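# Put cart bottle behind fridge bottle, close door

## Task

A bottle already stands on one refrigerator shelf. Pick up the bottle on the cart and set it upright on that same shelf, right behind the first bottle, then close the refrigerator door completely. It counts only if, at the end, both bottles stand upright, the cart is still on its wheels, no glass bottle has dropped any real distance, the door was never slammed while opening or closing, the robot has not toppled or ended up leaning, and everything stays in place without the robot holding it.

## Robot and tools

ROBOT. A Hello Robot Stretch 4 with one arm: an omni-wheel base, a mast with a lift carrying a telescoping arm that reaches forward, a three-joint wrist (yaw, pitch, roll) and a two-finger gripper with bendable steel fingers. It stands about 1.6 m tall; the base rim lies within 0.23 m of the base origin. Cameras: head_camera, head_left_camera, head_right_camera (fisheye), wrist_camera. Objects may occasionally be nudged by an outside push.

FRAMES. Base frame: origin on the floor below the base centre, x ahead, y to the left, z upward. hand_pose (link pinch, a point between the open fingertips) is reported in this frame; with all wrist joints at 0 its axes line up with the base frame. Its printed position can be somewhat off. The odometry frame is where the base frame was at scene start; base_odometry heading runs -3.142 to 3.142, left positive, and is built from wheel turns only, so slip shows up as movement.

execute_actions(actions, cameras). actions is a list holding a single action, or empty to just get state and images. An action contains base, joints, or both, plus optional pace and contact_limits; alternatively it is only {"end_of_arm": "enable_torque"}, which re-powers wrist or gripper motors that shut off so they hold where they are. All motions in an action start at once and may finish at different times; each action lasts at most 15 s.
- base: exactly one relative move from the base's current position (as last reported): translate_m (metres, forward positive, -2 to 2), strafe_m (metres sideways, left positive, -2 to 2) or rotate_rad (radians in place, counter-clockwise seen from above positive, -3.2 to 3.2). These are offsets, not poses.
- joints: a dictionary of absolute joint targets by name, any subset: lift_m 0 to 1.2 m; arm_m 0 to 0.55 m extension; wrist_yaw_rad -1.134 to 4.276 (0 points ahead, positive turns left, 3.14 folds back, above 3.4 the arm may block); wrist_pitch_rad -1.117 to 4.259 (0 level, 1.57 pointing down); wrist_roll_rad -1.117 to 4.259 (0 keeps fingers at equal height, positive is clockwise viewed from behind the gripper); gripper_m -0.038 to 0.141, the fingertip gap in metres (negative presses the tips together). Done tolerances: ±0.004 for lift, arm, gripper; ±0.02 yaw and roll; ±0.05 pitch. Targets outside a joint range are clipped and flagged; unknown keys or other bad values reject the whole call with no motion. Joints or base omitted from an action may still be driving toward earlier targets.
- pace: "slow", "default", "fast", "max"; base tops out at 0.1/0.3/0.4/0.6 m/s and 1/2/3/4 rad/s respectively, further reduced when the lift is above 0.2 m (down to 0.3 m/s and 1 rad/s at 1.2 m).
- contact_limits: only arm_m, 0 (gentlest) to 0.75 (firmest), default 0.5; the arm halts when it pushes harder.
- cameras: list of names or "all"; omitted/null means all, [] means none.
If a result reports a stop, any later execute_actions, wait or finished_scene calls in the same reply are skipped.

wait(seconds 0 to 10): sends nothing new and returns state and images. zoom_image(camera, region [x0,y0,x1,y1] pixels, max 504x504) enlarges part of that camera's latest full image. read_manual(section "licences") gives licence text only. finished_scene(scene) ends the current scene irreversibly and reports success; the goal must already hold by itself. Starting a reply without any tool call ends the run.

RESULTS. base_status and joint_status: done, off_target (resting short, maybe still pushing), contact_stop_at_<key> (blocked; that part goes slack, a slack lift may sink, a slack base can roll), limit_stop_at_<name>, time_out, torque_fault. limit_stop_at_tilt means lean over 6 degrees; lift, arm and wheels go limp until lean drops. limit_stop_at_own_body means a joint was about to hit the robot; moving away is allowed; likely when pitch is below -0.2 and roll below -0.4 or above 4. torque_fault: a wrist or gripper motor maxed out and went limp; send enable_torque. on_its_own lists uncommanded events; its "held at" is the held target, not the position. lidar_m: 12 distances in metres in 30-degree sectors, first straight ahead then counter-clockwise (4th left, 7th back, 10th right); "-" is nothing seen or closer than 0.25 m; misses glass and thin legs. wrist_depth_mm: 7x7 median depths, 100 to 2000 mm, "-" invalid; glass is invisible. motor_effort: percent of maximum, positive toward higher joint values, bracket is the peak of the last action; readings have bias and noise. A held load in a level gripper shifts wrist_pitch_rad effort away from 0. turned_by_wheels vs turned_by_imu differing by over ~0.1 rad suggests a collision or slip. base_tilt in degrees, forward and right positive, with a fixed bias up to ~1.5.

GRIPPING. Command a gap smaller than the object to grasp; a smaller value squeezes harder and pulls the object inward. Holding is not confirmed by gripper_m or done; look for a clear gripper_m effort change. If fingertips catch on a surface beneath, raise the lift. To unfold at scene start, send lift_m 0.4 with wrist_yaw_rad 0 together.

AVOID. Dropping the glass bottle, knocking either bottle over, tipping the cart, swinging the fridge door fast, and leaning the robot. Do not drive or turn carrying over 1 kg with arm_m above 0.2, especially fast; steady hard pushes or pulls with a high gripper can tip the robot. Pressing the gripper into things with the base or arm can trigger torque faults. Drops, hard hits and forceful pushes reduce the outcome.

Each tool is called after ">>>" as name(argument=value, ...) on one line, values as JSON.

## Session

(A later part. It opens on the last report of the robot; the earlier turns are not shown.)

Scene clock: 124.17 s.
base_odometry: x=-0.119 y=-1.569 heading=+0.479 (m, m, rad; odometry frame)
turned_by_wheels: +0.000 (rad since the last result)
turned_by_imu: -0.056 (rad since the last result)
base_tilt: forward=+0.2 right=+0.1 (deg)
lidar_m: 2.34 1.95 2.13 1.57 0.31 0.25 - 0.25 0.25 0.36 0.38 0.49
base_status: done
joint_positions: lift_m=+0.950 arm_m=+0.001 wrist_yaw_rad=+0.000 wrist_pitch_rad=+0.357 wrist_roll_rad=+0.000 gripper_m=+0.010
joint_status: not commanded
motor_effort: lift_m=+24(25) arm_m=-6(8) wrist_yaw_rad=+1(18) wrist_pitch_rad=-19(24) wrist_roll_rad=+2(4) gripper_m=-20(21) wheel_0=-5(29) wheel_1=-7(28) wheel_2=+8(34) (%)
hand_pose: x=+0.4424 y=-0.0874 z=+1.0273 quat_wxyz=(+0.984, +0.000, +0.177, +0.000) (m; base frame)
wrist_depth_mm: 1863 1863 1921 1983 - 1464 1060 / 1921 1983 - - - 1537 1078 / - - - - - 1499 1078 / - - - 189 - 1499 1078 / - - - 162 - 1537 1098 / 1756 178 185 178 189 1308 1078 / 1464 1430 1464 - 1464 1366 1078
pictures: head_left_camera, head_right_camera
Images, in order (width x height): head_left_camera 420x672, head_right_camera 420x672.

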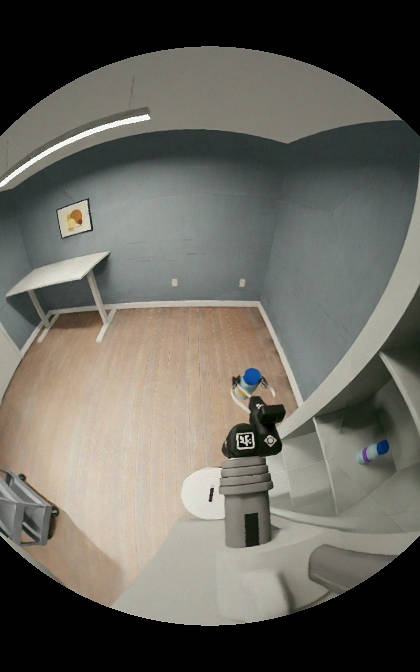

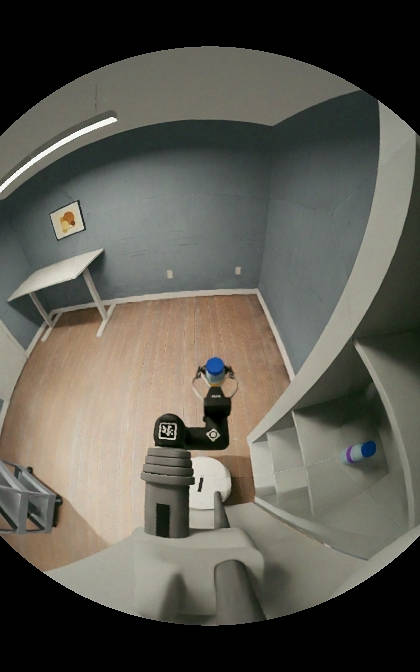

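>>> execute_actions(actions=[{"base":{"strafe_m":0.35},"pace":"slow"}], cameras=[])

>>> execute_actions(actions=[{"base":{"rotate_rad":-1.52},"pace":"slow"}])

Scene clock: 133.13 s.
base_odometry: x=-0.280 y=-1.258 heading=+0.479 (m, m, rad; odometry frame)
turned_by_wheels: +0.000 (rad since the last result)
turned_by_imu: +0.000 (rad since the last result)
base_tilt: forward=+0.2 right=+0.0 (deg)
lidar_m: 2.28 1.73 2.09 1.45 1.01 2.57 2.41 0.25 0.26 0.71 0.75 1.74
base_status: done
joint_positions: lift_m=+0.950 arm_m=+0.001 wrist_yaw_rad=+0.000 wrist_pitch_rad=+0.357 wrist_roll_rad=+0.000 gripper_m=+0.010
joint_status: not commanded
motor_effort: lift_m=+23(24) arm_m=-6(7) wrist_yaw_rad=+0(1) wrist_pitch_rad=-19(19) wrist_roll_rad=+0(1) gripper_m=-20(21) wheel_0=-1(8) wheel_1=+2(6) wheel_2=-1(7) (%)
hand_pose: x=+0.4424 y=-0.0874 z=+1.0273 quat_wxyz=(+0.984, +0.000, +0.177, +0.000) (m; base frame)
wrist_depth_mm: 1863 1921 1921 1983 1983 - 1537 / 1921 - - - - - 1537 / - - - - - - 1537 / - - - 189 - - 1576 / - - - 163 - - 1576 / 1708 178 185 178 189 1808 1576 / 1430 1430 1464 - 1464 1464 1430
pictures: none
No camera images: the call's "cameras" was empty. Leave "cameras" out to get every camera's image.

Scene clock: 135.93 s.
base_odometry: x=-0.280 y=-1.258 heading=-1.040 (m, m, rad; odometry frame)
turned_by_wheels: -1.520 (rad since the last result)
turned_by_imu: -1.508 (rad since the last result)
base_tilt: forward=+0.2 right=+0.0 (deg)
lidar_m: 0.70 0.74 1.76 2.29 1.76 2.23 1.28 1.01 2.51 2.38 0.25 0.29
base_status: done
joint_positions: lift_m=+0.950 arm_m=+0.001 wrist_yaw_rad=+0.000 wrist_pitch_rad=+0.357 wrist_roll_rad=+0.000 gripper_m=+0.010
joint_status: not commanded
motor_effort: lift_m=+23(24) arm_m=-6(6) wrist_yaw_rad=+1(1) wrist_pitch_rad=-19(19) wrist_roll_rad=+1(0) gripper_m=-21(22) wheel_0=+2(4) wheel_1=+1(4) wheel_2=+1(5) (%)
hand_pose: x=+0.4424 y=-0.0874 z=+1.0273 quat_wxyz=(+0.984, +0.000, +0.177, +0.000) (m; base frame)
wrist_depth_mm: 512 788 831 842 445 266 198 / 517 798 891 891 473 267 200 / 517 809 809 891 492 271 200 / 530 627 627 189 521 270 201 / 554 809 1042 162 442 270 200 / 597 178 185 178 189 236 199 / 1336 750 798 - 442 243 199
pictures: head_camera, head_left_camera, head_right_camera, wrist_camera
camera_calibration (this result's frames):
wrist_camera: T_world_to_cam=[[-0.00619686, -0.999655, 0.0255359, -0.120619], [-0.367095, -0.0214793, -0.929935, 1.16665], [0.930163, -0.0151368, -0.366835, 0.19559], [0, 0, 0, 1]] pos_world=[0.245595, -0.0925576, 1.15974]
Images, in order (width x height): head_camera 420x560, head_left_camera 420x672, head_right_camera 420x672, wrist_camera 616x392.

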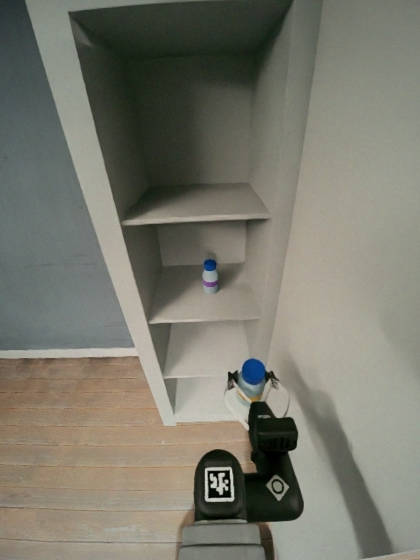

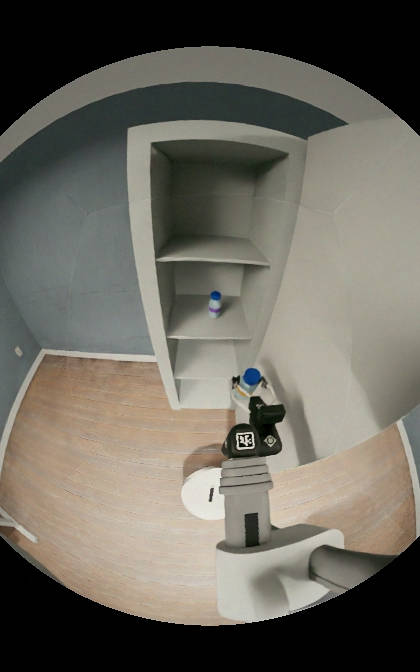

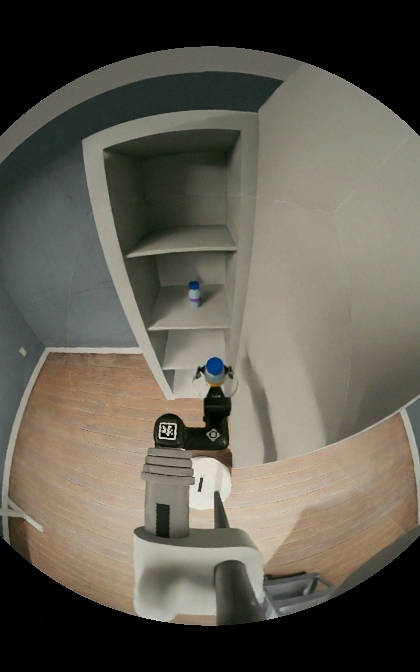

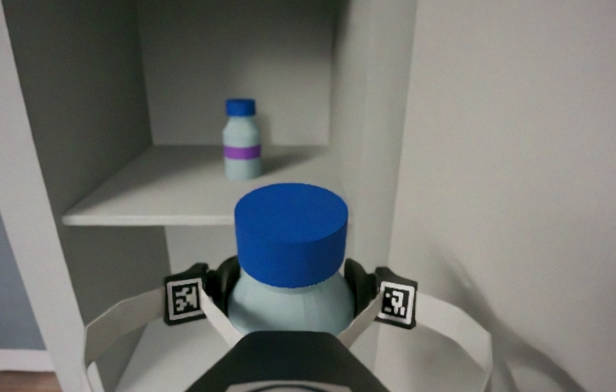

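>>> execute_actions(actions=[{"base":{"strafe_m":0.22},"joints":{"lift_m":0.975},"pace":"slow"}], cameras=[])

>>> execute_actions(actions=[{"base":{"translate_m":0.15},"joints":{"arm_m":0.15},"pace":"slow"}], cameras=["head_camera","wrist_camera"])

Scene clock: 177.33 s.
base_odometry: x=-0.091 y=-1.147 heading=-1.040 (m, m, rad; odometry frame)
turned_by_wheels: +0.000 (rad since the last result)
turned_by_imu: -0.001 (rad since the last result)
base_tilt: forward=+0.3 right=+0.0 (deg)
lidar_m: 0.71 1.32 1.78 2.08 1.59 1.84 2.43 1.11 1.44 0.45 0.42 0.59
base_status: done
joint_positions: lift_m=+0.975 arm_m=+0.001 wrist_yaw_rad=+0.000 wrist_pitch_rad=+0.357 wrist_roll_rad=+0.000 gripper_m=+0.010
joint_status: all done
motor_effort: lift_m=+26(23) arm_m=-6(6) wrist_yaw_rad=+1(1) wrist_pitch_rad=-19(19) wrist_roll_rad=+1(0) gripper_m=-20(21) wheel_0=-1(3) wheel_1=+1(5) wheel_2=+0(1) (%)
hand_pose: x=+0.4424 y=-0.0874 z=+1.0521 quat_wxyz=(+0.984, +0.000, +0.177, +0.000) (m; base frame)
wrist_depth_mm: 931 445 640 854 842 597 462 / 991 469 647 891 891 609 480 / 1042 1042 661 931 904 609 500 / 1098 1118 559 189 715 609 492 / 1205 1182 539 162 917 603 492 / 1281 179 185 178 189 615 492 / 1366 1366 634 - 831 634 500
pictures: none
No camera images: the call's "cameras" was empty. Leave "cameras" out to get every camera's image.

Scene clock: 180.13 s.
base_odometry: x=-0.015 y=-1.276 heading=-1.040 (m, m, rad; odometry frame)
turned_by_wheels: +0.000 (rad since the last result)
turned_by_imu: -0.001 (rad since the last result)
base_tilt: forward=+0.2 right=+0.0 (deg)
lidar_m: 0.53 1.15 1.57 2.07 1.68 1.86 2.59 1.26 2.71 0.40 0.43 0.57
base_status: done
joint_positions: lift_m=+0.975 arm_m=+0.148 wrist_yaw_rad=+0.000 wrist_pitch_rad=+0.357 wrist_roll_rad=+0.000 gripper_m=+0.010
joint_status: all done
motor_effort: lift_m=+26(26) arm_m=+9(9) wrist_yaw_rad=+1(1) wrist_pitch_rad=-19(19) wrist_roll_rad=+1(0) gripper_m=-21(20) wheel_0=+2(2) wheel_1=+0(4) wheel_2=-1(6) (%)
hand_pose: x=+0.5897 y=-0.0874 z=+1.0521 quat_wxyz=(+0.984, +0.000, +0.177, +0.000) (m; base frame)
wrist_depth_mm: 189 291 564 569 574 569 433 / 190 293 580 603 609 597 433 / 193 296 621 640 647 603 427 / 199 294 574 189 424 603 424 / 211 296 439 162 433 521 424 / 224 178 185 178 189 407 404 / 241 291 332 - 336 332 338
pictures: head_camera, wrist_camera
camera_calibration (this result's frames):
wrist_camera: T_world_to_cam=[[-0.00620028, -0.999655, 0.0255356, -0.120338], [-0.36706, -0.0214784, -0.929949, 1.24379], [0.930177, -0.015139, -0.3668, 0.0676553], [0, 0, 0, 1]] pos_world=[0.392868, -0.0925578, 1.18455]
Images, in order (width x height): head_camera 420x560, wrist_camera 616x392.

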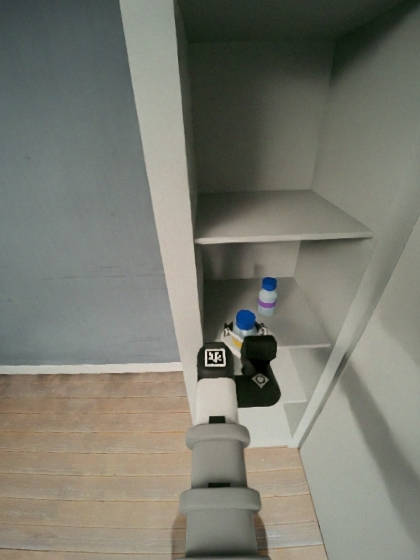

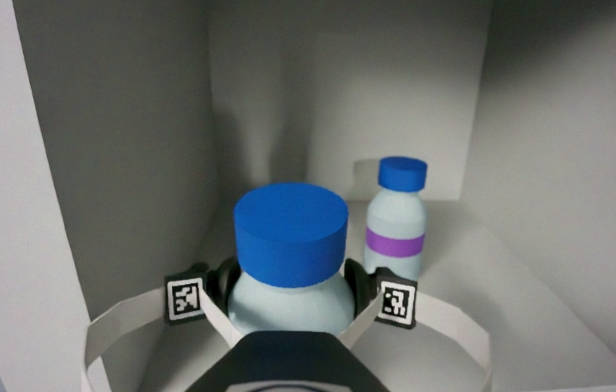

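>>> execute_actions(actions=[{"base":{"strafe_m":-0.012},"joints":{"lift_m":1.02},"pace":"slow"}], cameras=[])

>>> execute_actions(actions=[{"joints":{"arm_m":0.43},"pace":"slow","contact_limits":{"arm_m":0.2}}], cameras=["head_camera","wrist_camera"])

Scene clock: 192.40 s.
base_odometry: x=-0.025 y=-1.282 heading=-1.040 (m, m, rad; odometry frame)
turned_by_wheels: +0.000 (rad since the last result)
turned_by_imu: -0.001 (rad since the last result)
base_tilt: forward=+0.2 right=-0.1 (deg)
lidar_m: 0.53 1.14 1.58 2.09 1.67 1.87 2.60 1.25 2.71 0.37 0.38 0.58
base_status: done
joint_positions: lift_m=+1.020 arm_m=+0.148 wrist_yaw_rad=+0.000 wrist_pitch_rad=+0.357 wrist_roll_rad=+0.000 gripper_m=+0.010
joint_status: all done
motor_effort: lift_m=+26(26) arm_m=+9(9) wrist_yaw_rad=+1(1) wrist_pitch_rad=-18(19) wrist_roll_rad=+1(2) gripper_m=-20(20) wheel_0=+1(7) wheel_1=-1(5) wheel_2=+0(1) (%)
hand_pose: x=+0.5897 y=-0.0874 z=+1.0971 quat_wxyz=(+0.984, +0.000, +0.177, +0.000) (m; base frame)
wrist_depth_mm: 206 319 559 569 574 574 418 / 208 322 591 603 609 580 418 / 209 324 621 640 647 574 421 / 210 324 634 189 676 580 418 / 216 324 477 163 442 554 418 / 227 178 185 178 189 477 415 / 240 319 389 - 392 392 389
pictures: none
No camera images: the call's "cameras" was empty. Leave "cameras" out to get every camera's image.

Scene clock: 196.23 s.
base_odometry: x=-0.025 y=-1.282 heading=-1.041 (m, m, rad; odometry frame)
turned_by_wheels: -0.001 (rad since the last result)
turned_by_imu: +0.002 (rad since the last result)
base_tilt: forward=+0.1 right=+0.0 (deg)
lidar_m: 0.55 1.17 1.59 2.09 1.65 1.88 2.59 1.25 2.70 0.41 0.43 0.59
base_status: not commanded
joint_positions: lift_m=+1.020 arm_m=+0.417 wrist_yaw_rad=+0.000 wrist_pitch_rad=+0.357 wrist_roll_rad=+0.000 gripper_m=+0.010
joint_status: arm_m contact_stop (moved +0.269 of +0.282)
on_its_own: arm_m is slack since a contact_stop (your +0.430 is given up)
motor_effort: lift_m=+26(26) arm_m=+1(21) wrist_yaw_rad=+1(0) wrist_pitch_rad=-19(21) wrist_roll_rad=-1(2) gripper_m=-21(22) wheel_0=-2(2) wheel_1=+2(5) wheel_2=-15(14) (%)
contact_limits: arm_m 0.2
hand_pose: x=+0.8586 y=-0.0874 z=+1.0971 quat_wxyz=(+0.984, +0.000, +0.177, +0.000) (m; base frame)
wrist_depth_mm: 211 317 320 325 327 330 334 / 213 329 342 343 345 351 353 / 213 329 362 364 370 373 373 / 213 330 379 189 392 397 392 / 214 330 397 163 415 424 413 / 212 179 185 178 189 445 413 / 206 327 387 - 392 211 394
pictures: head_camera, wrist_camera
camera_calibration (this result's frames):
wrist_camera: T_world_to_cam=[[-0.00621878, -0.999655, 0.0255357, -0.119809], [-0.36708, -0.0214713, -0.929942, 1.38435], [0.930169, -0.0151567, -0.36682, -0.165938], [0, 0, 0, 1]] pos_world=[0.661773, -0.0925592, 1.22955]
Images, in order (width x height): head_camera 420x560, wrist_camera 616x392.

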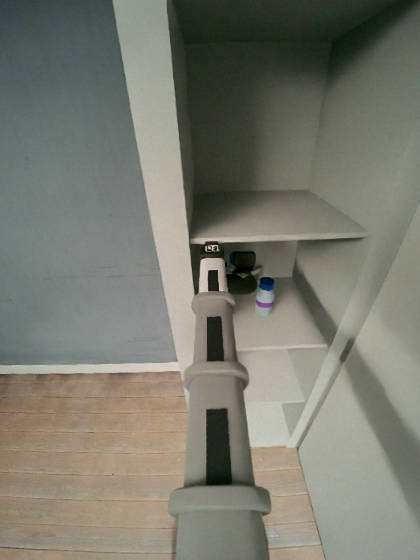

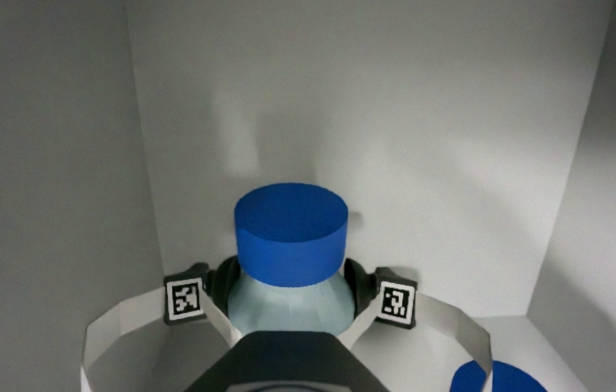

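>>> execute_actions(actions=[{"joints":{"arm_m":0.40,"lift_m":0.975},"pace":"slow"}], cameras=[])

>>> execute_actions(actions=[{"joints":{"arm_m":0.5},"pace":"slow","contact_limits":{"arm_m":0.25}}], cameras=["head_camera","wrist_camera"])

Scene clock: 203.67 s.
base_odometry: x=-0.025 y=-1.282 heading=-1.040 (m, m, rad; odometry frame)
turned_by_wheels: +0.001 (rad since the last result)
turned_by_imu: +0.000 (rad since the last result)
base_tilt: forward=+0.2 right=+0.0 (deg)
lidar_m: 0.55 1.14 1.60 2.09 1.67 1.88 2.57 1.25 2.69 0.39 0.42 0.58
base_status: not commanded
joint_positions: lift_m=+0.975 arm_m=+0.402 wrist_yaw_rad=+0.000 wrist_pitch_rad=+0.357 wrist_roll_rad=+0.000 gripper_m=+0.010
joint_status: all done
motor_effort: lift_m=+21(23) arm_m=-9(9) wrist_yaw_rad=+1(0) wrist_pitch_rad=-19(19) wrist_roll_rad=+1(2) gripper_m=-22(21) wheel_0=+1(1) wheel_1=+1(2) wheel_2=+0(15) (%)
hand_pose: x=+0.8428 y=-0.0874 z=+1.0525 quat_wxyz=(+0.984, +0.000, +0.177, +0.000) (m; base frame)
wrist_depth_mm: 204 314 334 338 340 343 345 / 206 317 351 357 362 364 366 / 206 320 373 379 379 384 389 / 207 320 394 188 404 410 407 / 207 319 413 162 430 439 421 / 206 178 186 178 189 189 194 / 199 315 332 - 336 168 165
pictures: none
No camera images: the call's "cameras" was empty. Leave "cameras" out to get every camera's image.

Scene clock: 205.93 s.
base_odometry: x=-0.025 y=-1.282 heading=-1.040 (m, m, rad; odometry frame)
turned_by_wheels: +0.000 (rad since the last result)
turned_by_imu: -0.001 (rad since the last result)
base_tilt: forward=+0.2 right=+0.0 (deg)
lidar_m: 0.54 1.16 1.57 2.07 1.66 1.86 2.57 1.24 2.71 0.38 0.43 0.58
base_status: not commanded
joint_positions: lift_m=+0.975 arm_m=+0.498 wrist_yaw_rad=+0.000 wrist_pitch_rad=+0.357 wrist_roll_rad=+0.000 gripper_m=+0.010
joint_status: all done
motor_effort: lift_m=+20(21) arm_m=+9(9) wrist_yaw_rad=+1(0) wrist_pitch_rad=-19(19) wrist_roll_rad=+0(3) gripper_m=-21(21) wheel_0=+1(1) wheel_1=+1(1) wheel_2=+0(0) (%)
contact_limits: arm_m 0.25
hand_pose: x=+0.9396 y=-0.0874 z=+1.0525 quat_wxyz=(+0.984, +0.000, +0.177, +0.000) (m; base frame)
wrist_depth_mm: 205 245 246 248 250 253 255 / 206 257 260 263 265 266 268 / 208 272 276 278 281 283 286 / 208 287 290 189 298 303 304 / 208 303 303 163 317 324 327 / 207 178 185 178 189 342 351 / 200 317 329 - 334 334 340
pictures: head_camera, wrist_camera
camera_calibration (this result's frames):
wrist_camera: T_world_to_cam=[[-0.00617571, -0.999655, 0.0255363, -0.118197], [-0.36718, -0.0214861, -0.929902, 1.37269], [0.93013, -0.0151192, -0.36692, -0.257564], [0, 0, 0, 1]] pos_world=[0.742862, -0.0925562, 1.18498]
Images, in order (width x height): head_camera 420x560, wrist_camera 616x392.

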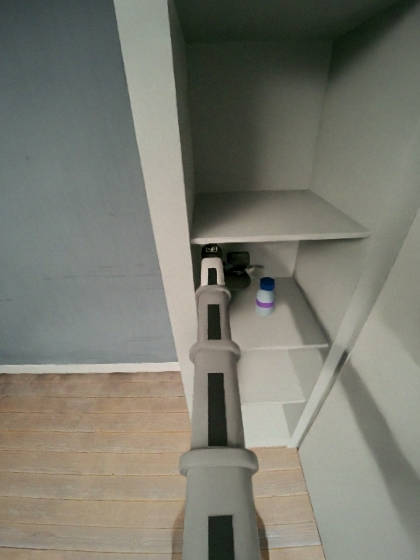

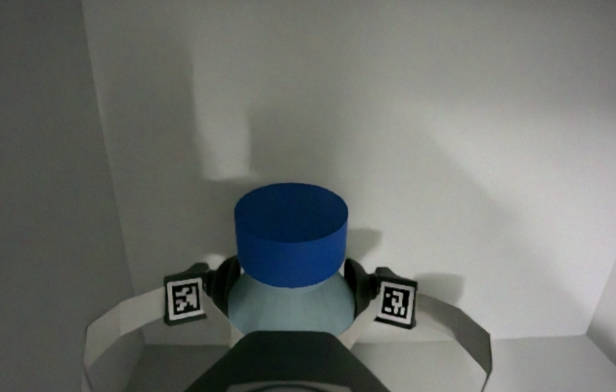

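>>> execute_actions(actions=[{"joints":{"lift_m":0.95},"pace":"slow"}], cameras=[])

>>> execute_actions(actions=[{"joints":{"lift_m":0.938},"pace":"slow"}], cameras=[])

Scene clock: 211.60 s.
base_odometry: x=-0.025 y=-1.282 heading=-1.040 (m, m, rad; odometry frame)
turned_by_wheels: +0.000 (rad since the last result)
turned_by_imu: -0.001 (rad since the last result)
base_tilt: forward=+0.2 right=+0.0 (deg)
lidar_m: 0.54 1.15 1.57 2.07 1.64 1.86 2.58 1.23 2.72 0.36 0.42 0.59
base_status: not commanded
joint_positions: lift_m=+0.950 arm_m=+0.498 wrist_yaw_rad=+0.000 wrist_pitch_rad=+0.357 wrist_roll_rad=+0.000 gripper_m=+0.010
joint_status: all done
motor_effort: lift_m=+21(16) arm_m=+9(9) wrist_yaw_rad=+1(1) wrist_pitch_rad=-20(19) wrist_roll_rad=-2(0) gripper_m=-22(21) wheel_0=+1(1) wheel_1=+1(1) wheel_2=+0(0) (%)
hand_pose: x=+0.9396 y=-0.0874 z=+1.0275 quat_wxyz=(+0.984, +0.000, +0.177, +0.000) (m; base frame)
wrist_depth_mm: 205 245 247 248 250 253 256 / 207 256 260 264 265 266 268 / 208 271 276 277 281 283 286 / 208 287 290 189 298 301 303 / 208 303 303 163 317 324 327 / 206 178 185 178 189 338 347 / 200 293 300 - 304 303 307
pictures: none
No camera images: the call's "cameras" was empty. Leave "cameras" out to get every camera's image.

Scene clock: 212.37 s.
base_odometry: x=-0.025 y=-1.282 heading=-1.040 (m, m, rad; odometry frame)
turned_by_wheels: +0.000 (rad since the last result)
turned_by_imu: +0.000 (rad since the last result)
base_tilt: forward=+0.2 right=+0.0 (deg)
lidar_m: 0.53 1.17 1.58 2.10 1.65 1.88 2.60 1.25 2.71 0.39 0.42 0.60
base_status: not commanded
joint_positions: lift_m=+0.938 arm_m=+0.498 wrist_yaw_rad=+0.000 wrist_pitch_rad=+0.357 wrist_roll_rad=+0.000 gripper_m=+0.010
joint_status: all done
motor_effort: lift_m=+21(25) arm_m=+9(9) wrist_yaw_rad=+0(1) wrist_pitch_rad=-19(19) wrist_roll_rad=+0(1) gripper_m=-21(20) wheel_0=+1(1) wheel_1=+1(1) wheel_2=+0(0) (%)
hand_pose: x=+0.9396 y=-0.0874 z=+1.0155 quat_wxyz=(+0.984, +0.000, +0.177, +0.000) (m; base frame)
wrist_depth_mm: 204 245 246 249 250 254 256 / 207 256 259 263 264 266 270 / 207 272 274 278 282 285 286 / 208 286 290 189 298 300 304 / 208 301 304 162 315 322 327 / 207 178 185 178 189 334 342 / 200 281 283 - 289 287 293
pictures: none
No camera images: the call's "cameras" was empty. Leave "cameras" out to get every camera's image.

>>> execute_actions(actions=[{"joints":{"lift_m":0.922},"pace":"slow"}], cameras=[])

>>> execute_actions(actions=[{"joints":{"lift_m":0.91},"pace":"slow"}], cameras=[])

Scene clock: 218.70 s.
base_odometry: x=-0.025 y=-1.282 heading=-1.040 (m, m, rad; odometry frame)
turned_by_wheels: +0.000 (rad since the last result)
turned_by_imu: -0.001 (rad since the last result)
base_tilt: forward=+0.1 right=+0.0 (deg)
lidar_m: 0.53 1.16 1.58 2.07 1.66 1.89 2.59 1.24 2.70 0.41 0.41 0.60
base_status: not commanded
joint_positions: lift_m=+0.922 arm_m=+0.498 wrist_yaw_rad=+0.000 wrist_pitch_rad=+0.351 wrist_roll_rad=+0.000 gripper_m=+0.010
joint_status: all done
motor_effort: lift_m=+18(23) arm_m=+9(9) wrist_yaw_rad=+0(0) wrist_pitch_rad=-1(19) wrist_roll_rad=+1(1) gripper_m=-21(19) wheel_0=+1(1) wheel_1=+1(1) wheel_2=+0(0) (%)
hand_pose: x=+0.9403 y=-0.0874 z=+1.0014 quat_wxyz=(+0.985, +0.000, +0.174, +0.000) (m; base frame)
wrist_depth_mm: 205 246 246 249 251 253 256 / 206 256 260 263 265 267 268 / 208 272 276 278 281 281 285 / 208 286 290 188 298 300 303 / 208 301 226 163 312 322 325 / 206 257 185 178 189 332 334 / 200 268 271 - 273 273 277
pictures: none
No camera images: the call's "cameras" was empty. Leave "cameras" out to get every camera's image.

Scene clock: 219.47 s.
base_odometry: x=-0.025 y=-1.282 heading=-1.040 (m, m, rad; odometry frame)
turned_by_wheels: +0.000 (rad since the last result)
turned_by_imu: +0.000 (rad since the last result)
base_tilt: forward=+0.2 right=+0.0 (deg)
lidar_m: 0.54 1.15 1.59 2.09 1.66 1.89 2.59 1.25 2.73 0.41 0.41 0.58
base_status: not commanded
joint_positions: lift_m=+0.911 arm_m=+0.499 wrist_yaw_rad=+0.001 wrist_pitch_rad=+0.338 wrist_roll_rad=+0.000 gripper_m=+0.010
joint_status: all done
on_its_own: wrist_pitch_rad is at rest, and its effort (+35) is outside its rest range (-23 to +23)
motor_effort: lift_m=+13(20) arm_m=+8(8) wrist_yaw_rad=-2(1) wrist_pitch_rad=+35(35) wrist_roll_rad=-1(3) gripper_m=-20(21) wheel_0=+1(1) wheel_1=+1(1) wheel_2=+0(0) (%)
hand_pose: x=+0.9418 y=-0.0872 z=+0.9932 quat_wxyz=(+0.986, +0.000, +0.168, +0.000) (m; base frame)
wrist_depth_mm: 204 245 246 250 251 254 256 / 206 257 260 263 264 265 267 / 208 270 274 277 279 282 283 / 208 283 287 186 294 298 301 / 208 298 226 167 309 317 320 / 208 177 184 178 188 329 332 / 200 266 267 - 272 271 276
pictures: none
No camera images: the call's "cameras" was empty. Leave "cameras" out to get every camera's image.

Touched down at ~0.924. Release and withdraw.

>>> execute_actions(actions=[{"joints":{"lift_m":0.923},"pace":"slow"}], cameras=[])

>>> execute_actions(actions=[{"joints":{"gripper_m":0.085},"pace":"slow"}], cameras=[])

>>> execute_actions(actions=[{"joints":{"arm_m":0.1},"pace":"slow"}], cameras=["head_camera","wrist_camera"])

Scene clock: 226.60 s.
base_odometry: x=-0.025 y=-1.282 heading=-1.040 (m, m, rad; odometry frame)
turned_by_wheels: +0.000 (rad since the last result)
turned_by_imu: -0.001 (rad since the last result)
base_tilt: forward=+0.2 right=+0.0 (deg)
lidar_m: 0.54 1.15 1.61 2.10 1.67 1.88 2.57 1.23 2.71 0.40 0.43 0.58
base_status: not commanded
joint_positions: lift_m=+0.923 arm_m=+0.499 wrist_yaw_rad=+0.001 wrist_pitch_rad=+0.351 wrist_roll_rad=+0.000 gripper_m=+0.010
joint_status: all done
motor_effort: lift_m=+24(20) arm_m=+8(8) wrist_yaw_rad=-2(2) wrist_pitch_rad=-2(35) wrist_roll_rad=+2(2) gripper_m=-21(22) wheel_0=+1(1) wheel_1=+1(1) wheel_2=+0(0) (%)
hand_pose: x=+0.9405 y=-0.0872 z=+1.0018 quat_wxyz=(+0.985, +0.000, +0.175, +0.000) (m; base frame)
wrist_depth_mm: 204 244 246 248 251 253 256 / 206 255 259 263 265 267 268 / 208 271 274 277 279 285 285 / 208 286 289 187 298 301 303 / 208 300 226 163 314 320 324 / 208 255 185 178 189 332 334 / 200 267 270 - 274 274 277
pictures: none
No camera images: the call's "cameras" was empty. Leave "cameras" out to get every camera's image.

Scene clock: 229.50 s.
base_odometry: x=-0.025 y=-1.282 heading=-1.040 (m, m, rad; odometry frame)
turned_by_wheels: +0.000 (rad since the last result)
turned_by_imu: -0.001 (rad since the last result)
base_tilt: forward=+0.2 right=+0.0 (deg)
lidar_m: 0.52 1.16 1.62 2.10 1.67 1.91 2.58 1.25 2.72 0.39 0.42 0.56
base_status: not commanded
joint_positions: lift_m=+0.923 arm_m=+0.499 wrist_yaw_rad=+0.000 wrist_pitch_rad=+0.352 wrist_roll_rad=+0.000 gripper_m=+0.085
joint_status: all done
motor_effort: lift_m=+22(24) arm_m=+8(8) wrist_yaw_rad=+2(2) wrist_pitch_rad=-6(6) wrist_roll_rad=+1(2) gripper_m=-1(20) wheel_0=+1(1) wheel_1=+1(1) wheel_2=+0(0) (%)
hand_pose: x=+0.9403 y=-0.0875 z=+1.0017 quat_wxyz=(+0.985, +0.000, +0.175, +0.000) (m; base frame)
wrist_depth_mm: 205 244 247 248 251 253 256 / 207 256 259 263 264 267 268 / 208 273 276 278 281 283 285 / 208 286 289 198 298 301 303 / 209 300 301 179 315 324 325 / 207 276 195 186 204 334 332 / 206 258 279 - 273 274 278
pictures: none
No camera images: the call's "cameras" was empty. Leave "cameras" out to get every camera's image.

Scene clock: 234.77 s.
base_odometry: x=-0.025 y=-1.282 heading=-1.040 (m, m, rad; odometry frame)
turned_by_wheels: +0.000 (rad since the last result)
turned_by_imu: -0.001 (rad since the last result)
base_tilt: forward=+0.1 right=+0.0 (deg)
lidar_m: 0.55 1.15 1.56 2.09 1.70 1.87 2.58 1.24 2.71 0.39 0.41 0.59
base_status: not commanded
joint_positions: lift_m=+0.923 arm_m=+0.102 wrist_yaw_rad=+0.000 wrist_pitch_rad=+0.352 wrist_roll_rad=+0.000 gripper_m=+0.085
joint_status: all done
motor_effort: lift_m=+22(22) arm_m=-10(9) wrist_yaw_rad=+1(1) wrist_pitch_rad=-6(6) wrist_roll_rad=+0(2) gripper_m=-1(2) wheel_0=+1(1) wheel_1=+1(0) wheel_2=+0(0) (%)
hand_pose: x=+0.5432 y=-0.0875 z=+1.0017 quat_wxyz=(+0.985, +0.000, +0.175, +0.000) (m; base frame)
wrist_depth_mm: 211 310 603 615 621 580 421 / 220 312 627 647 654 585 424 / 233 314 661 668 455 591 424 / 246 314 535 574 466 549 427 / 262 315 418 424 427 433 407 / 282 289 317 332 204 351 353 / 306 307 521 - 768 525 418
pictures: head_camera, wrist_camera
camera_calibration (this result's frames):
wrist_camera: T_world_to_cam=[[-0.00665156, -0.999653, 0.0255066, -0.119155], [-0.362876, -0.0213555, -0.931593, 1.17923], [0.931814, -0.0154523, -0.362608, 0.0872242], [0, 0, 0, 1]] pos_world=[0.345844, -0.0925825, 1.13323]
Images, in order (width x height): head_camera 420x560, wrist_camera 616x392.

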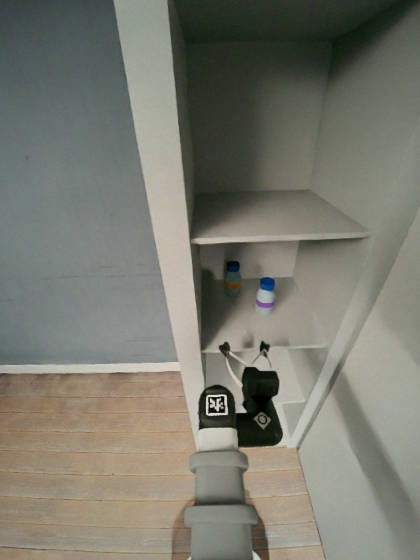

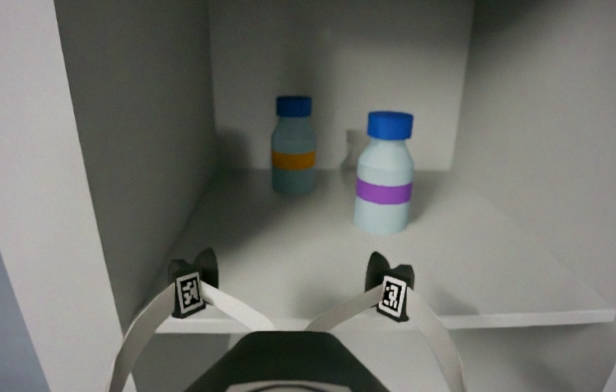

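>>> execute_actions(actions=[{"base":{"strafe_m":-0.122},"joints":{"gripper_m":0.11},"pace":"slow"}], cameras=["wrist_camera"])

>>> execute_actions(actions=[{"joints":{"arm_m":0.355},"pace":"slow","contact_limits":{"arm_m":0.25}}], cameras=["head_camera","wrist_camera"])

Scene clock: 247.17 s.
base_odometry: x=-0.130 y=-1.344 heading=-1.040 (m, m, rad; odometry frame)
turned_by_wheels: +0.000 (rad since the last result)
turned_by_imu: -0.001 (rad since the last result)
base_tilt: forward=+0.2 right=+0.1 (deg)
lidar_m: 0.55 0.58 1.58 2.22 1.77 2.07 1.55 1.16 2.69 0.25 0.31 0.43
base_status: done
joint_positions: lift_m=+0.923 arm_m=+0.102 wrist_yaw_rad=+0.000 wrist_pitch_rad=+0.352 wrist_roll_rad=+0.000 gripper_m=+0.110
joint_status: all done
motor_effort: lift_m=+22(22) arm_m=-9(10) wrist_yaw_rad=+1(2) wrist_pitch_rad=-6(6) wrist_roll_rad=+0(0) gripper_m=-1(2) wheel_0=+2(6) wheel_1=-2(5) wheel_2=+0(2) (%)
hand_pose: x=+0.5432 y=-0.0875 z=+1.0017 quat_wxyz=(+0.985, +0.000, +0.175, +0.000) (m; base frame)
wrist_depth_mm: 384 591 609 609 609 347 257 / 382 597 634 654 647 349 259 / 387 603 661 449 647 351 257 / 392 535 574 462 549 351 265 / 375 413 418 427 430 351 281 / 334 317 319 336 218 327 303 / 382 591 788 - 574 327 327
pictures: wrist_camera
camera_calibration (this result's frames):
wrist_camera: T_world_to_cam=[[-0.00665163, -0.999653, 0.0255065, -0.119155], [-0.362876, -0.0213554, -0.931593, 1.17922], [0.931814, -0.0154523, -0.362608, 0.0872387], [0, 0, 0, 1]] pos_world=[0.345829, -0.0925825, 1.13323]
Images, in order (width x height): wrist_camera 616x392.

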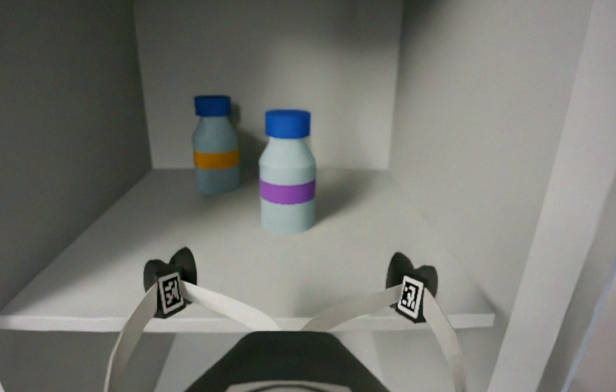

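Scene clock: 251.00 s.
base_odometry: x=-0.130 y=-1.344 heading=-1.040 (m, m, rad; odometry frame)
turned_by_wheels: +0.000 (rad since the last result)
turned_by_imu: -0.001 (rad since the last result)
base_tilt: forward=+0.2 right=+0.0 (deg)
lidar_m: 0.56 0.58 1.55 2.21 1.76 2.08 1.56 1.19 2.66 0.28 0.31 0.42
base_status: not commanded
joint_positions: lift_m=+0.923 arm_m=+0.353 wrist_yaw_rad=+0.000 wrist_pitch_rad=+0.352 wrist_roll_rad=+0.000 gripper_m=+0.110
joint_status: all done
motor_effort: lift_m=+22(22) arm_m=+9(9) wrist_yaw_rad=+1(1) wrist_pitch_rad=-6(6) wrist_roll_rad=+0(3) gripper_m=-1(0) wheel_0=+2(2) wheel_1=-2(2) wheel_2=+0(0) (%)
contact_limits: arm_m 0.25
hand_pose: x=+0.7951 y=-0.0875 z=+1.0017 quat_wxyz=(+0.985, +0.000, +0.175, +0.000) (m; base frame)
wrist_depth_mm: 368 379 379 382 387 343 254 / 382 397 402 404 407 345 255 / 392 410 424 427 430 347 251 / 392 325 343 213 462 345 251 / 379 343 226 200 427 347 250 / 320 300 202 198 218 320 256 / 268 268 270 - 274 274 254
pictures: head_camera, wrist_camera
camera_calibration (this result's frames):
wrist_camera: T_world_to_cam=[[-0.00665008, -0.999653, 0.0255063, -0.11748], [-0.362812, -0.0213568, -0.931618, 1.2706], [0.931839, -0.0154493, -0.362544, -0.147518], [0, 0, 0, 1]] pos_world=[0.597672, -0.0925822, 1.13323]
Images, in order (width x height): head_camera 420x560, wrist_camera 616x392.

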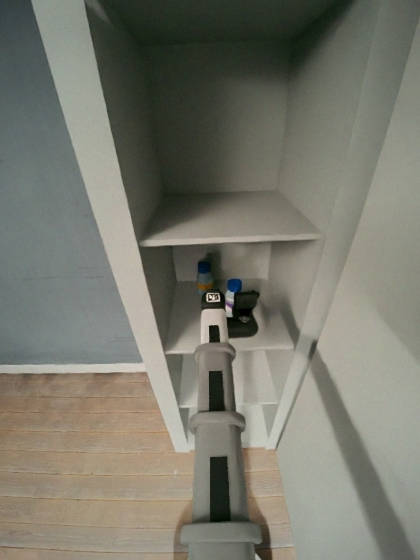

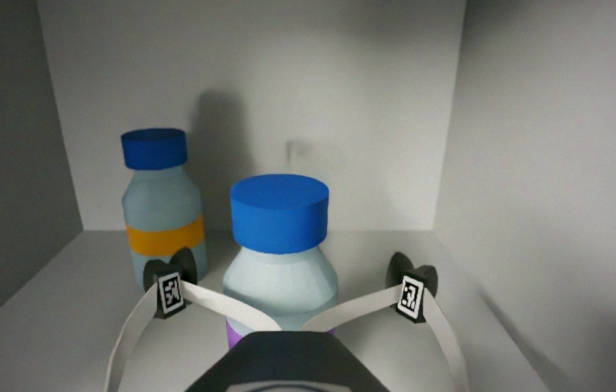

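>>> execute_actions(actions=[{"joints":{"arm_m":0.365},"pace":"slow"}], cameras=[])

>>> execute_actions(actions=[{"joints":{"gripper_m":0.01}}], cameras=[])

>>> execute_actions(actions=[{"joints":{"lift_m":0.94},"pace":"slow"}], cameras=[])

>>> execute_actions(actions=[{"base":{"strafe_m":0.122},"pace":"slow"}], cameras=["head_camera","wrist_camera"])

Scene clock: 259.43 s.
base_odometry: x=-0.130 y=-1.344 heading=-1.040 (m, m, rad; odometry frame)
turned_by_wheels: +0.000 (rad since the last result)
turned_by_imu: -0.001 (rad since the last result)
base_tilt: forward=+0.1 right=+0.0 (deg)
lidar_m: 0.54 0.56 1.59 2.20 1.78 2.08 1.55 1.18 2.67 0.27 0.29 0.42
base_status: not commanded
joint_positions: lift_m=+0.923 arm_m=+0.363 wrist_yaw_rad=+0.000 wrist_pitch_rad=+0.352 wrist_roll_rad=+0.000 gripper_m=+0.110
joint_status: all done
motor_effort: lift_m=+22(22) arm_m=+9(11) wrist_yaw_rad=+2(1) wrist_pitch_rad=-5(5) wrist_roll_rad=-1(0) gripper_m=+0(0) wheel_0=+2(2) wheel_1=-2(2) wheel_2=+0(0) (%)
hand_pose: x=+0.8051 y=-0.0875 z=+1.0017 quat_wxyz=(+0.985, +0.000, +0.175, +0.000) (m; base frame)
wrist_depth_mm: 357 368 370 373 375 342 255 / 377 384 392 394 399 345 256 / 387 399 413 418 421 347 251 / 392 314 340 213 449 345 250 / 379 324 224 190 427 347 251 / 320 301 195 189 219 320 256 / 267 270 270 - 273 274 253
pictures: none
No camera images: the call's "cameras" was empty. Leave "cameras" out to get every camera's image.

Scene clock: 261.27 s.
base_odometry: x=-0.130 y=-1.344 heading=-1.040 (m, m, rad; odometry frame)
turned_by_wheels: +0.000 (rad since the last result)
turned_by_imu: +0.000 (rad since the last result)
base_tilt: forward=+0.3 right=-0.1 (deg)
lidar_m: 0.52 0.58 1.59 2.20 1.73 2.08 1.55 1.14 2.69 0.27 0.29 0.45
base_status: not commanded
joint_positions: lift_m=+0.923 arm_m=+0.364 wrist_yaw_rad=+0.002 wrist_pitch_rad=+0.351 wrist_roll_rad=+0.000 gripper_m=+0.010
joint_status: all done
motor_effort: lift_m=+22(22) arm_m=+8(10) wrist_yaw_rad=-5(7) wrist_pitch_rad=-2(5) wrist_roll_rad=+0(2) gripper_m=-20(20) wheel_0=+3(3) wheel_1=-1(2) wheel_2=+1(1) (%)
hand_pose: x=+0.8055 y=-0.0868 z=+1.0020 quat_wxyz=(+0.985, +0.000, +0.175, +0.001) (m; base frame)
wrist_depth_mm: 359 368 370 373 375 347 258 / 375 387 392 392 397 349 258 / 384 399 413 418 418 349 253 / 389 314 430 182 449 351 253 / 377 330 322 153 427 349 253 / 322 179 182 170 189 309 257 / 268 267 271 - 274 273 256
pictures: none
No camera images: the call's "cameras" was empty. Leave "cameras" out to get every camera's image.

Scene clock: 262.13 s.
base_odometry: x=-0.130 y=-1.344 heading=-1.040 (m, m, rad; odometry frame)
turned_by_wheels: +0.000 (rad since the last result)
turned_by_imu: +0.000 (rad since the last result)
base_tilt: forward=+0.2 right=+0.0 (deg)
lidar_m: 0.55 0.58 1.60 2.21 1.79 2.10 1.55 1.19 2.68 0.27 0.29 0.40
base_status: not commanded
joint_positions: lift_m=+0.940 arm_m=+0.364 wrist_yaw_rad=+0.000 wrist_pitch_rad=+0.356 wrist_roll_rad=+0.000 gripper_m=+0.010
joint_status: all done
motor_effort: lift_m=+26(28) arm_m=+8(8) wrist_yaw_rad=+1(5) wrist_pitch_rad=-17(21) wrist_roll_rad=-2(0) gripper_m=-18(20) wheel_0=+2(3) wheel_1=-1(1) wheel_2=+1(1) (%)
hand_pose: x=+0.8049 y=-0.0874 z=+1.0173 quat_wxyz=(+0.984, +0.000, +0.177, +0.000) (m; base frame)
wrist_depth_mm: 359 368 368 373 377 343 255 / 377 387 392 394 399 343 257 / 387 402 413 415 421 347 252 / 392 320 427 183 449 347 251 / 387 330 325 154 452 347 252 / 340 177 183 169 189 320 257 / 285 283 286 - 291 285 255
pictures: none
No camera images: the call's "cameras" was empty. Leave "cameras" out to get every camera's image.

Scene clock: 264.50 s.
base_odometry: x=-0.025 y=-1.282 heading=-1.040 (m, m, rad; odometry frame)
turned_by_wheels: +0.000 (rad since the last result)
turned_by_imu: +0.000 (rad since the last result)
base_tilt: forward=+0.2 right=+0.0 (deg)
lidar_m: 0.53 1.14 1.61 2.09 1.66 1.91 2.55 1.23 2.75 0.40 0.40 0.59
base_status: done
joint_positions: lift_m=+0.940 arm_m=+0.364 wrist_yaw_rad=+0.000 wrist_pitch_rad=+0.356 wrist_roll_rad=+0.000 gripper_m=+0.010
joint_status: not commanded
motor_effort: lift_m=+26(26) arm_m=+8(8) wrist_yaw_rad=+0(0) wrist_pitch_rad=-17(17) wrist_roll_rad=+1(1) gripper_m=-18(19) wheel_0=+0(5) wheel_1=+0(5) wheel_2=-1(1) (%)
hand_pose: x=+0.8049 y=-0.0874 z=+1.0173 quat_wxyz=(+0.984, +0.000, +0.177, +0.000) (m; base frame)
wrist_depth_mm: 203 314 368 373 375 379 382 / 204 317 389 394 394 399 397 / 206 319 415 413 424 424 415 / 207 317 433 183 445 452 424 / 206 319 418 154 449 455 415 / 206 177 182 170 188 355 355 / 203 285 287 - 291 290 294
pictures: head_camera, wrist_camera
camera_calibration (this result's frames):
wrist_camera: T_world_to_cam=[[-0.0063607, -0.999663, 0.0251542, -0.1176], [-0.366489, -0.021074, -0.930184, 1.29023], [0.9304, -0.0151354, -0.366232, -0.146028], [0, 0, 0, 1]] pos_world=[0.607972, -0.0925804, 1.14963]
Images, in order (width x height): head_camera 420x560, wrist_camera 616x392.

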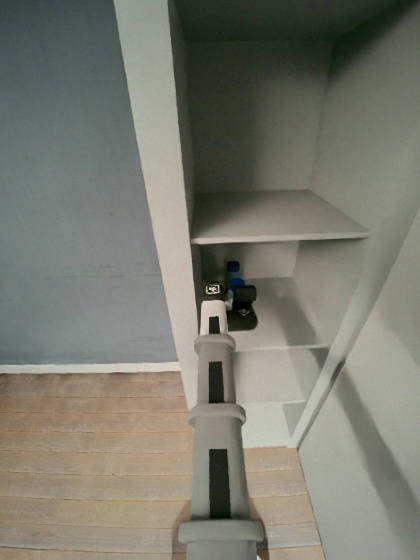

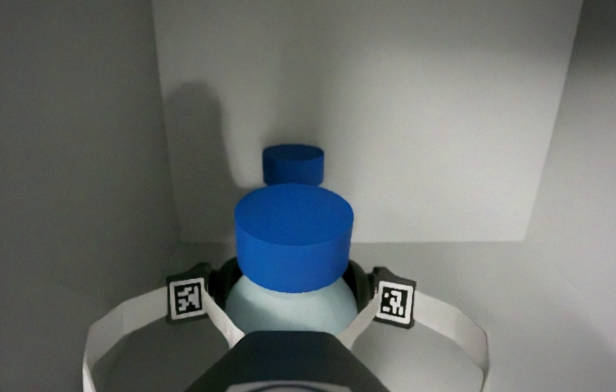

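Aligned. Set down.

>>> execute_actions(actions=[{"joints":{"lift_m":0.924},"pace":"slow"}], cameras=[])

>>> execute_actions(actions=[{"joints":{"gripper_m":0.09},"pace":"slow"}], cameras=[])

>>> execute_actions(actions=[{"joints":{"arm_m":0.0},"pace":"slow"}], cameras=["wrist_camera"])

>>> execute_actions(actions=[{"base":{"translate_m":-0.55},"joints":{"gripper_m":0.0}}])

Scene clock: 272.27 s.
base_odometry: x=-0.025 y=-1.282 heading=-1.040 (m, m, rad; odometry frame)
turned_by_wheels: +0.000 (rad since the last result)
turned_by_imu: -0.001 (rad since the last result)
base_tilt: forward=+0.2 right=+0.0 (deg)
lidar_m: 0.53 1.15 1.60 2.09 1.66 1.88 2.59 1.24 2.74 0.37 0.41 0.59
base_status: not commanded
joint_positions: lift_m=+0.924 arm_m=+0.364 wrist_yaw_rad=+0.000 wrist_pitch_rad=+0.355 wrist_roll_rad=+0.000 gripper_m=+0.010
joint_status: all done
motor_effort: lift_m=+20(25) arm_m=+8(8) wrist_yaw_rad=+0(1) wrist_pitch_rad=-15(17) wrist_roll_rad=+2(0) gripper_m=-19(18) wheel_0=+0(0) wheel_1=+1(1) wheel_2=-1(1) (%)
hand_pose: x=+0.8049 y=-0.0874 z=+1.0019 quat_wxyz=(+0.984, +0.000, +0.177, +0.000) (m; base frame)
wrist_depth_mm: 203 312 370 373 375 377 384 / 205 315 392 394 397 399 397 / 206 317 413 410 418 424 413 / 207 319 436 183 445 452 424 / 206 317 389 154 424 424 402 / 206 177 182 170 189 332 330 / 204 266 270 - 272 271 277
pictures: none
No camera images: the call's "cameras" was empty. Leave "cameras" out to get every camera's image.

Scene clock: 275.33 s.
base_odometry: x=-0.025 y=-1.282 heading=-1.040 (m, m, rad; odometry frame)
turned_by_wheels: +0.000 (rad since the last result)
turned_by_imu: -0.001 (rad since the last result)
base_tilt: forward=+0.2 right=+0.0 (deg)
lidar_m: 0.56 1.16 1.59 2.08 1.70 1.90 2.56 1.22 2.71 0.40 0.41 0.58
base_status: not commanded
joint_positions: lift_m=+0.924 arm_m=+0.364 wrist_yaw_rad=+0.000 wrist_pitch_rad=+0.352 wrist_roll_rad=+0.000 gripper_m=+0.090
joint_status: all done
motor_effort: lift_m=+20(20) arm_m=+8(9) wrist_yaw_rad=+0(1) wrist_pitch_rad=-5(16) wrist_roll_rad=-1(1) gripper_m=-1(18) wheel_0=+0(0) wheel_1=+1(1) wheel_2=-1(1) (%)
hand_pose: x=+0.8053 y=-0.0874 z=+1.0029 quat_wxyz=(+0.985, +0.000, +0.175, +0.000) (m; base frame)
wrist_depth_mm: 203 312 368 373 375 382 382 / 206 315 389 394 397 399 402 / 206 319 413 407 421 424 413 / 206 320 433 200 445 455 421 / 206 319 382 171 427 430 410 / 206 272 191 181 201 336 338 / 204 259 272 - 274 274 279
pictures: none
No camera images: the call's "cameras" was empty. Leave "cameras" out to get every camera's image.

Scene clock: 280.27 s.
base_odometry: x=-0.025 y=-1.282 heading=-1.040 (m, m, rad; odometry frame)
turned_by_wheels: +0.000 (rad since the last result)
turned_by_imu: -0.001 (rad since the last result)
base_tilt: forward=+0.2 right=+0.0 (deg)
lidar_m: 0.53 1.12 1.61 2.08 1.70 1.88 2.59 1.23 2.72 0.40 0.42 0.57
base_status: not commanded
joint_positions: lift_m=+0.924 arm_m=+0.002 wrist_yaw_rad=+0.000 wrist_pitch_rad=+0.352 wrist_roll_rad=+0.000 gripper_m=+0.090
joint_status: all done
motor_effort: lift_m=+20(20) arm_m=-9(7) wrist_yaw_rad=+1(0) wrist_pitch_rad=-5(5) wrist_roll_rad=+0(1) gripper_m=-1(1) wheel_0=+0(0) wheel_1=+1(0) wheel_2=-1(1) (%)
hand_pose: x=+0.4433 y=-0.0874 z=+1.0028 quat_wxyz=(+0.985, +0.000, +0.175, +0.000) (m; base frame)
wrist_depth_mm: 301 307 683 715 723 585 424 / 322 322 707 741 750 591 424 / 878 340 707 750 788 597 424 / 946 359 539 544 603 554 415 / 1008 375 449 455 433 459 415 / 1078 399 521 931 201 591 436 / 1160 436 512 - 768 544 462
pictures: wrist_camera
camera_calibration (this result's frames):
wrist_camera: T_world_to_cam=[[-0.0063777, -0.999664, 0.0251274, -0.119479], [-0.362681, -0.0211046, -0.931674, 1.14409], [0.931891, -0.0150552, -0.362425, 0.180599], [0, 0, 0, 1]] pos_world=[0.24588, -0.0925741, 1.13438]
Images, in order (width x height): wrist_camera 616x392.

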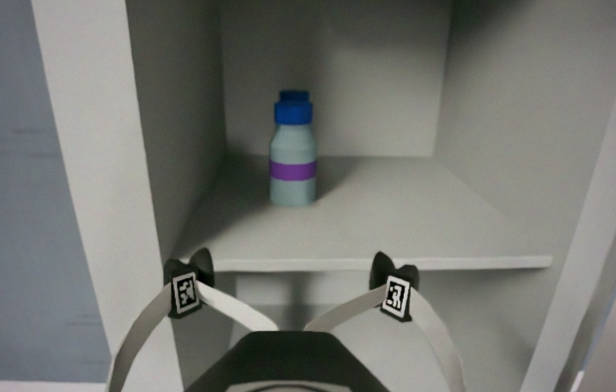

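Scene clock: 283.60 s.
base_odometry: x=-0.304 y=-0.808 heading=-1.040 (m, m, rad; odometry frame)
turned_by_wheels: +0.000 (rad since the last result)
turned_by_imu: +0.001 (rad since the last result)
base_tilt: forward=+0.2 right=+0.0 (deg)
lidar_m: 1.10 1.72 2.18 1.77 1.40 1.87 2.03 0.81 0.79 2.59 0.69 0.64
base_status: done
joint_positions: lift_m=+0.924 arm_m=+0.002 wrist_yaw_rad=+0.000 wrist_pitch_rad=+0.352 wrist_roll_rad=+0.000 gripper_m=+0.000
joint_status: all done
motor_effort: lift_m=+20(20) arm_m=-9(8) wrist_yaw_rad=+0(1) wrist_pitch_rad=-5(6) wrist_roll_rad=-1(0) gripper_m=-3(6) wheel_0=+1(5) wheel_1=+0(6) wheel_2=-2(8) (%)
hand_pose: x=+0.4433 y=-0.0874 z=+1.0028 quat_wxyz=(+0.985, +0.000, +0.175, +0.000) (m; base frame)
wrist_depth_mm: 1308 1336 1025 1205 1118 683 488 / 1397 1430 1025 1281 1138 676 480 / 1464 1464 1042 1229 1008 691 480 / 1537 1537 1430 1464 1118 691 480 / 1618 1661 1182 1205 1098 683 484 / 1708 1756 187 197 931 683 480 / 1397 1366 1430 - 1138 654 492
pictures: head_camera, head_left_camera, head_right_camera, wrist_camera
camera_calibration (this result's frames):
wrist_camera: T_world_to_cam=[[-0.00637781, -0.999664, 0.0251274, -0.119479], [-0.362681, -0.0211045, -0.931674, 1.14408], [0.931891, -0.0150553, -0.362425, 0.180632], [0, 0, 0, 1]] pos_world=[0.245845, -0.0925741, 1.13438]
Images, in order (width x height): head_camera 420x560, head_left_camera 420x672, head_right_camera 420x672, wrist_camera 616x392.

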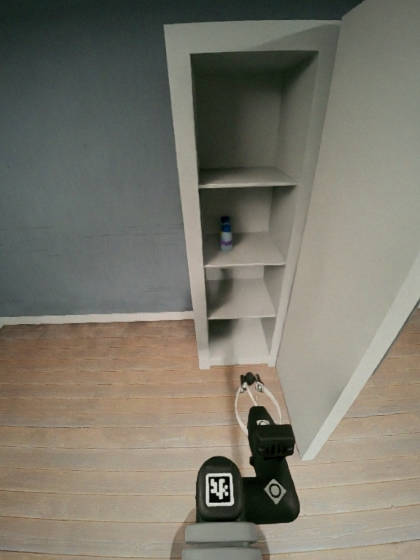

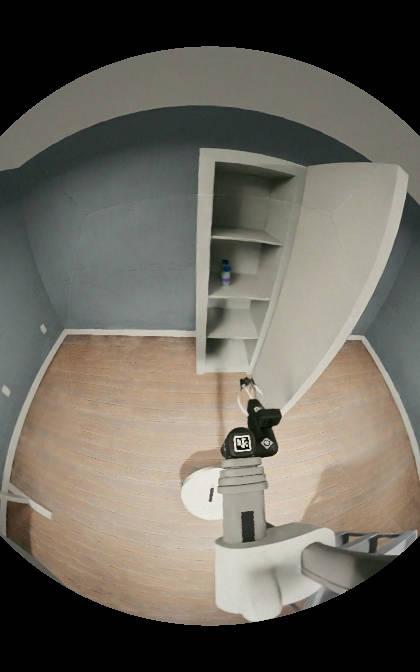

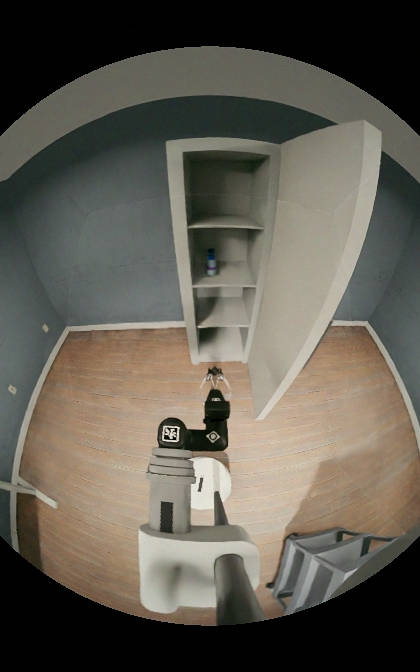

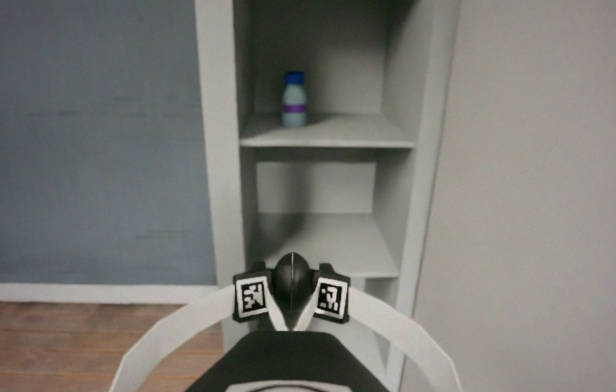

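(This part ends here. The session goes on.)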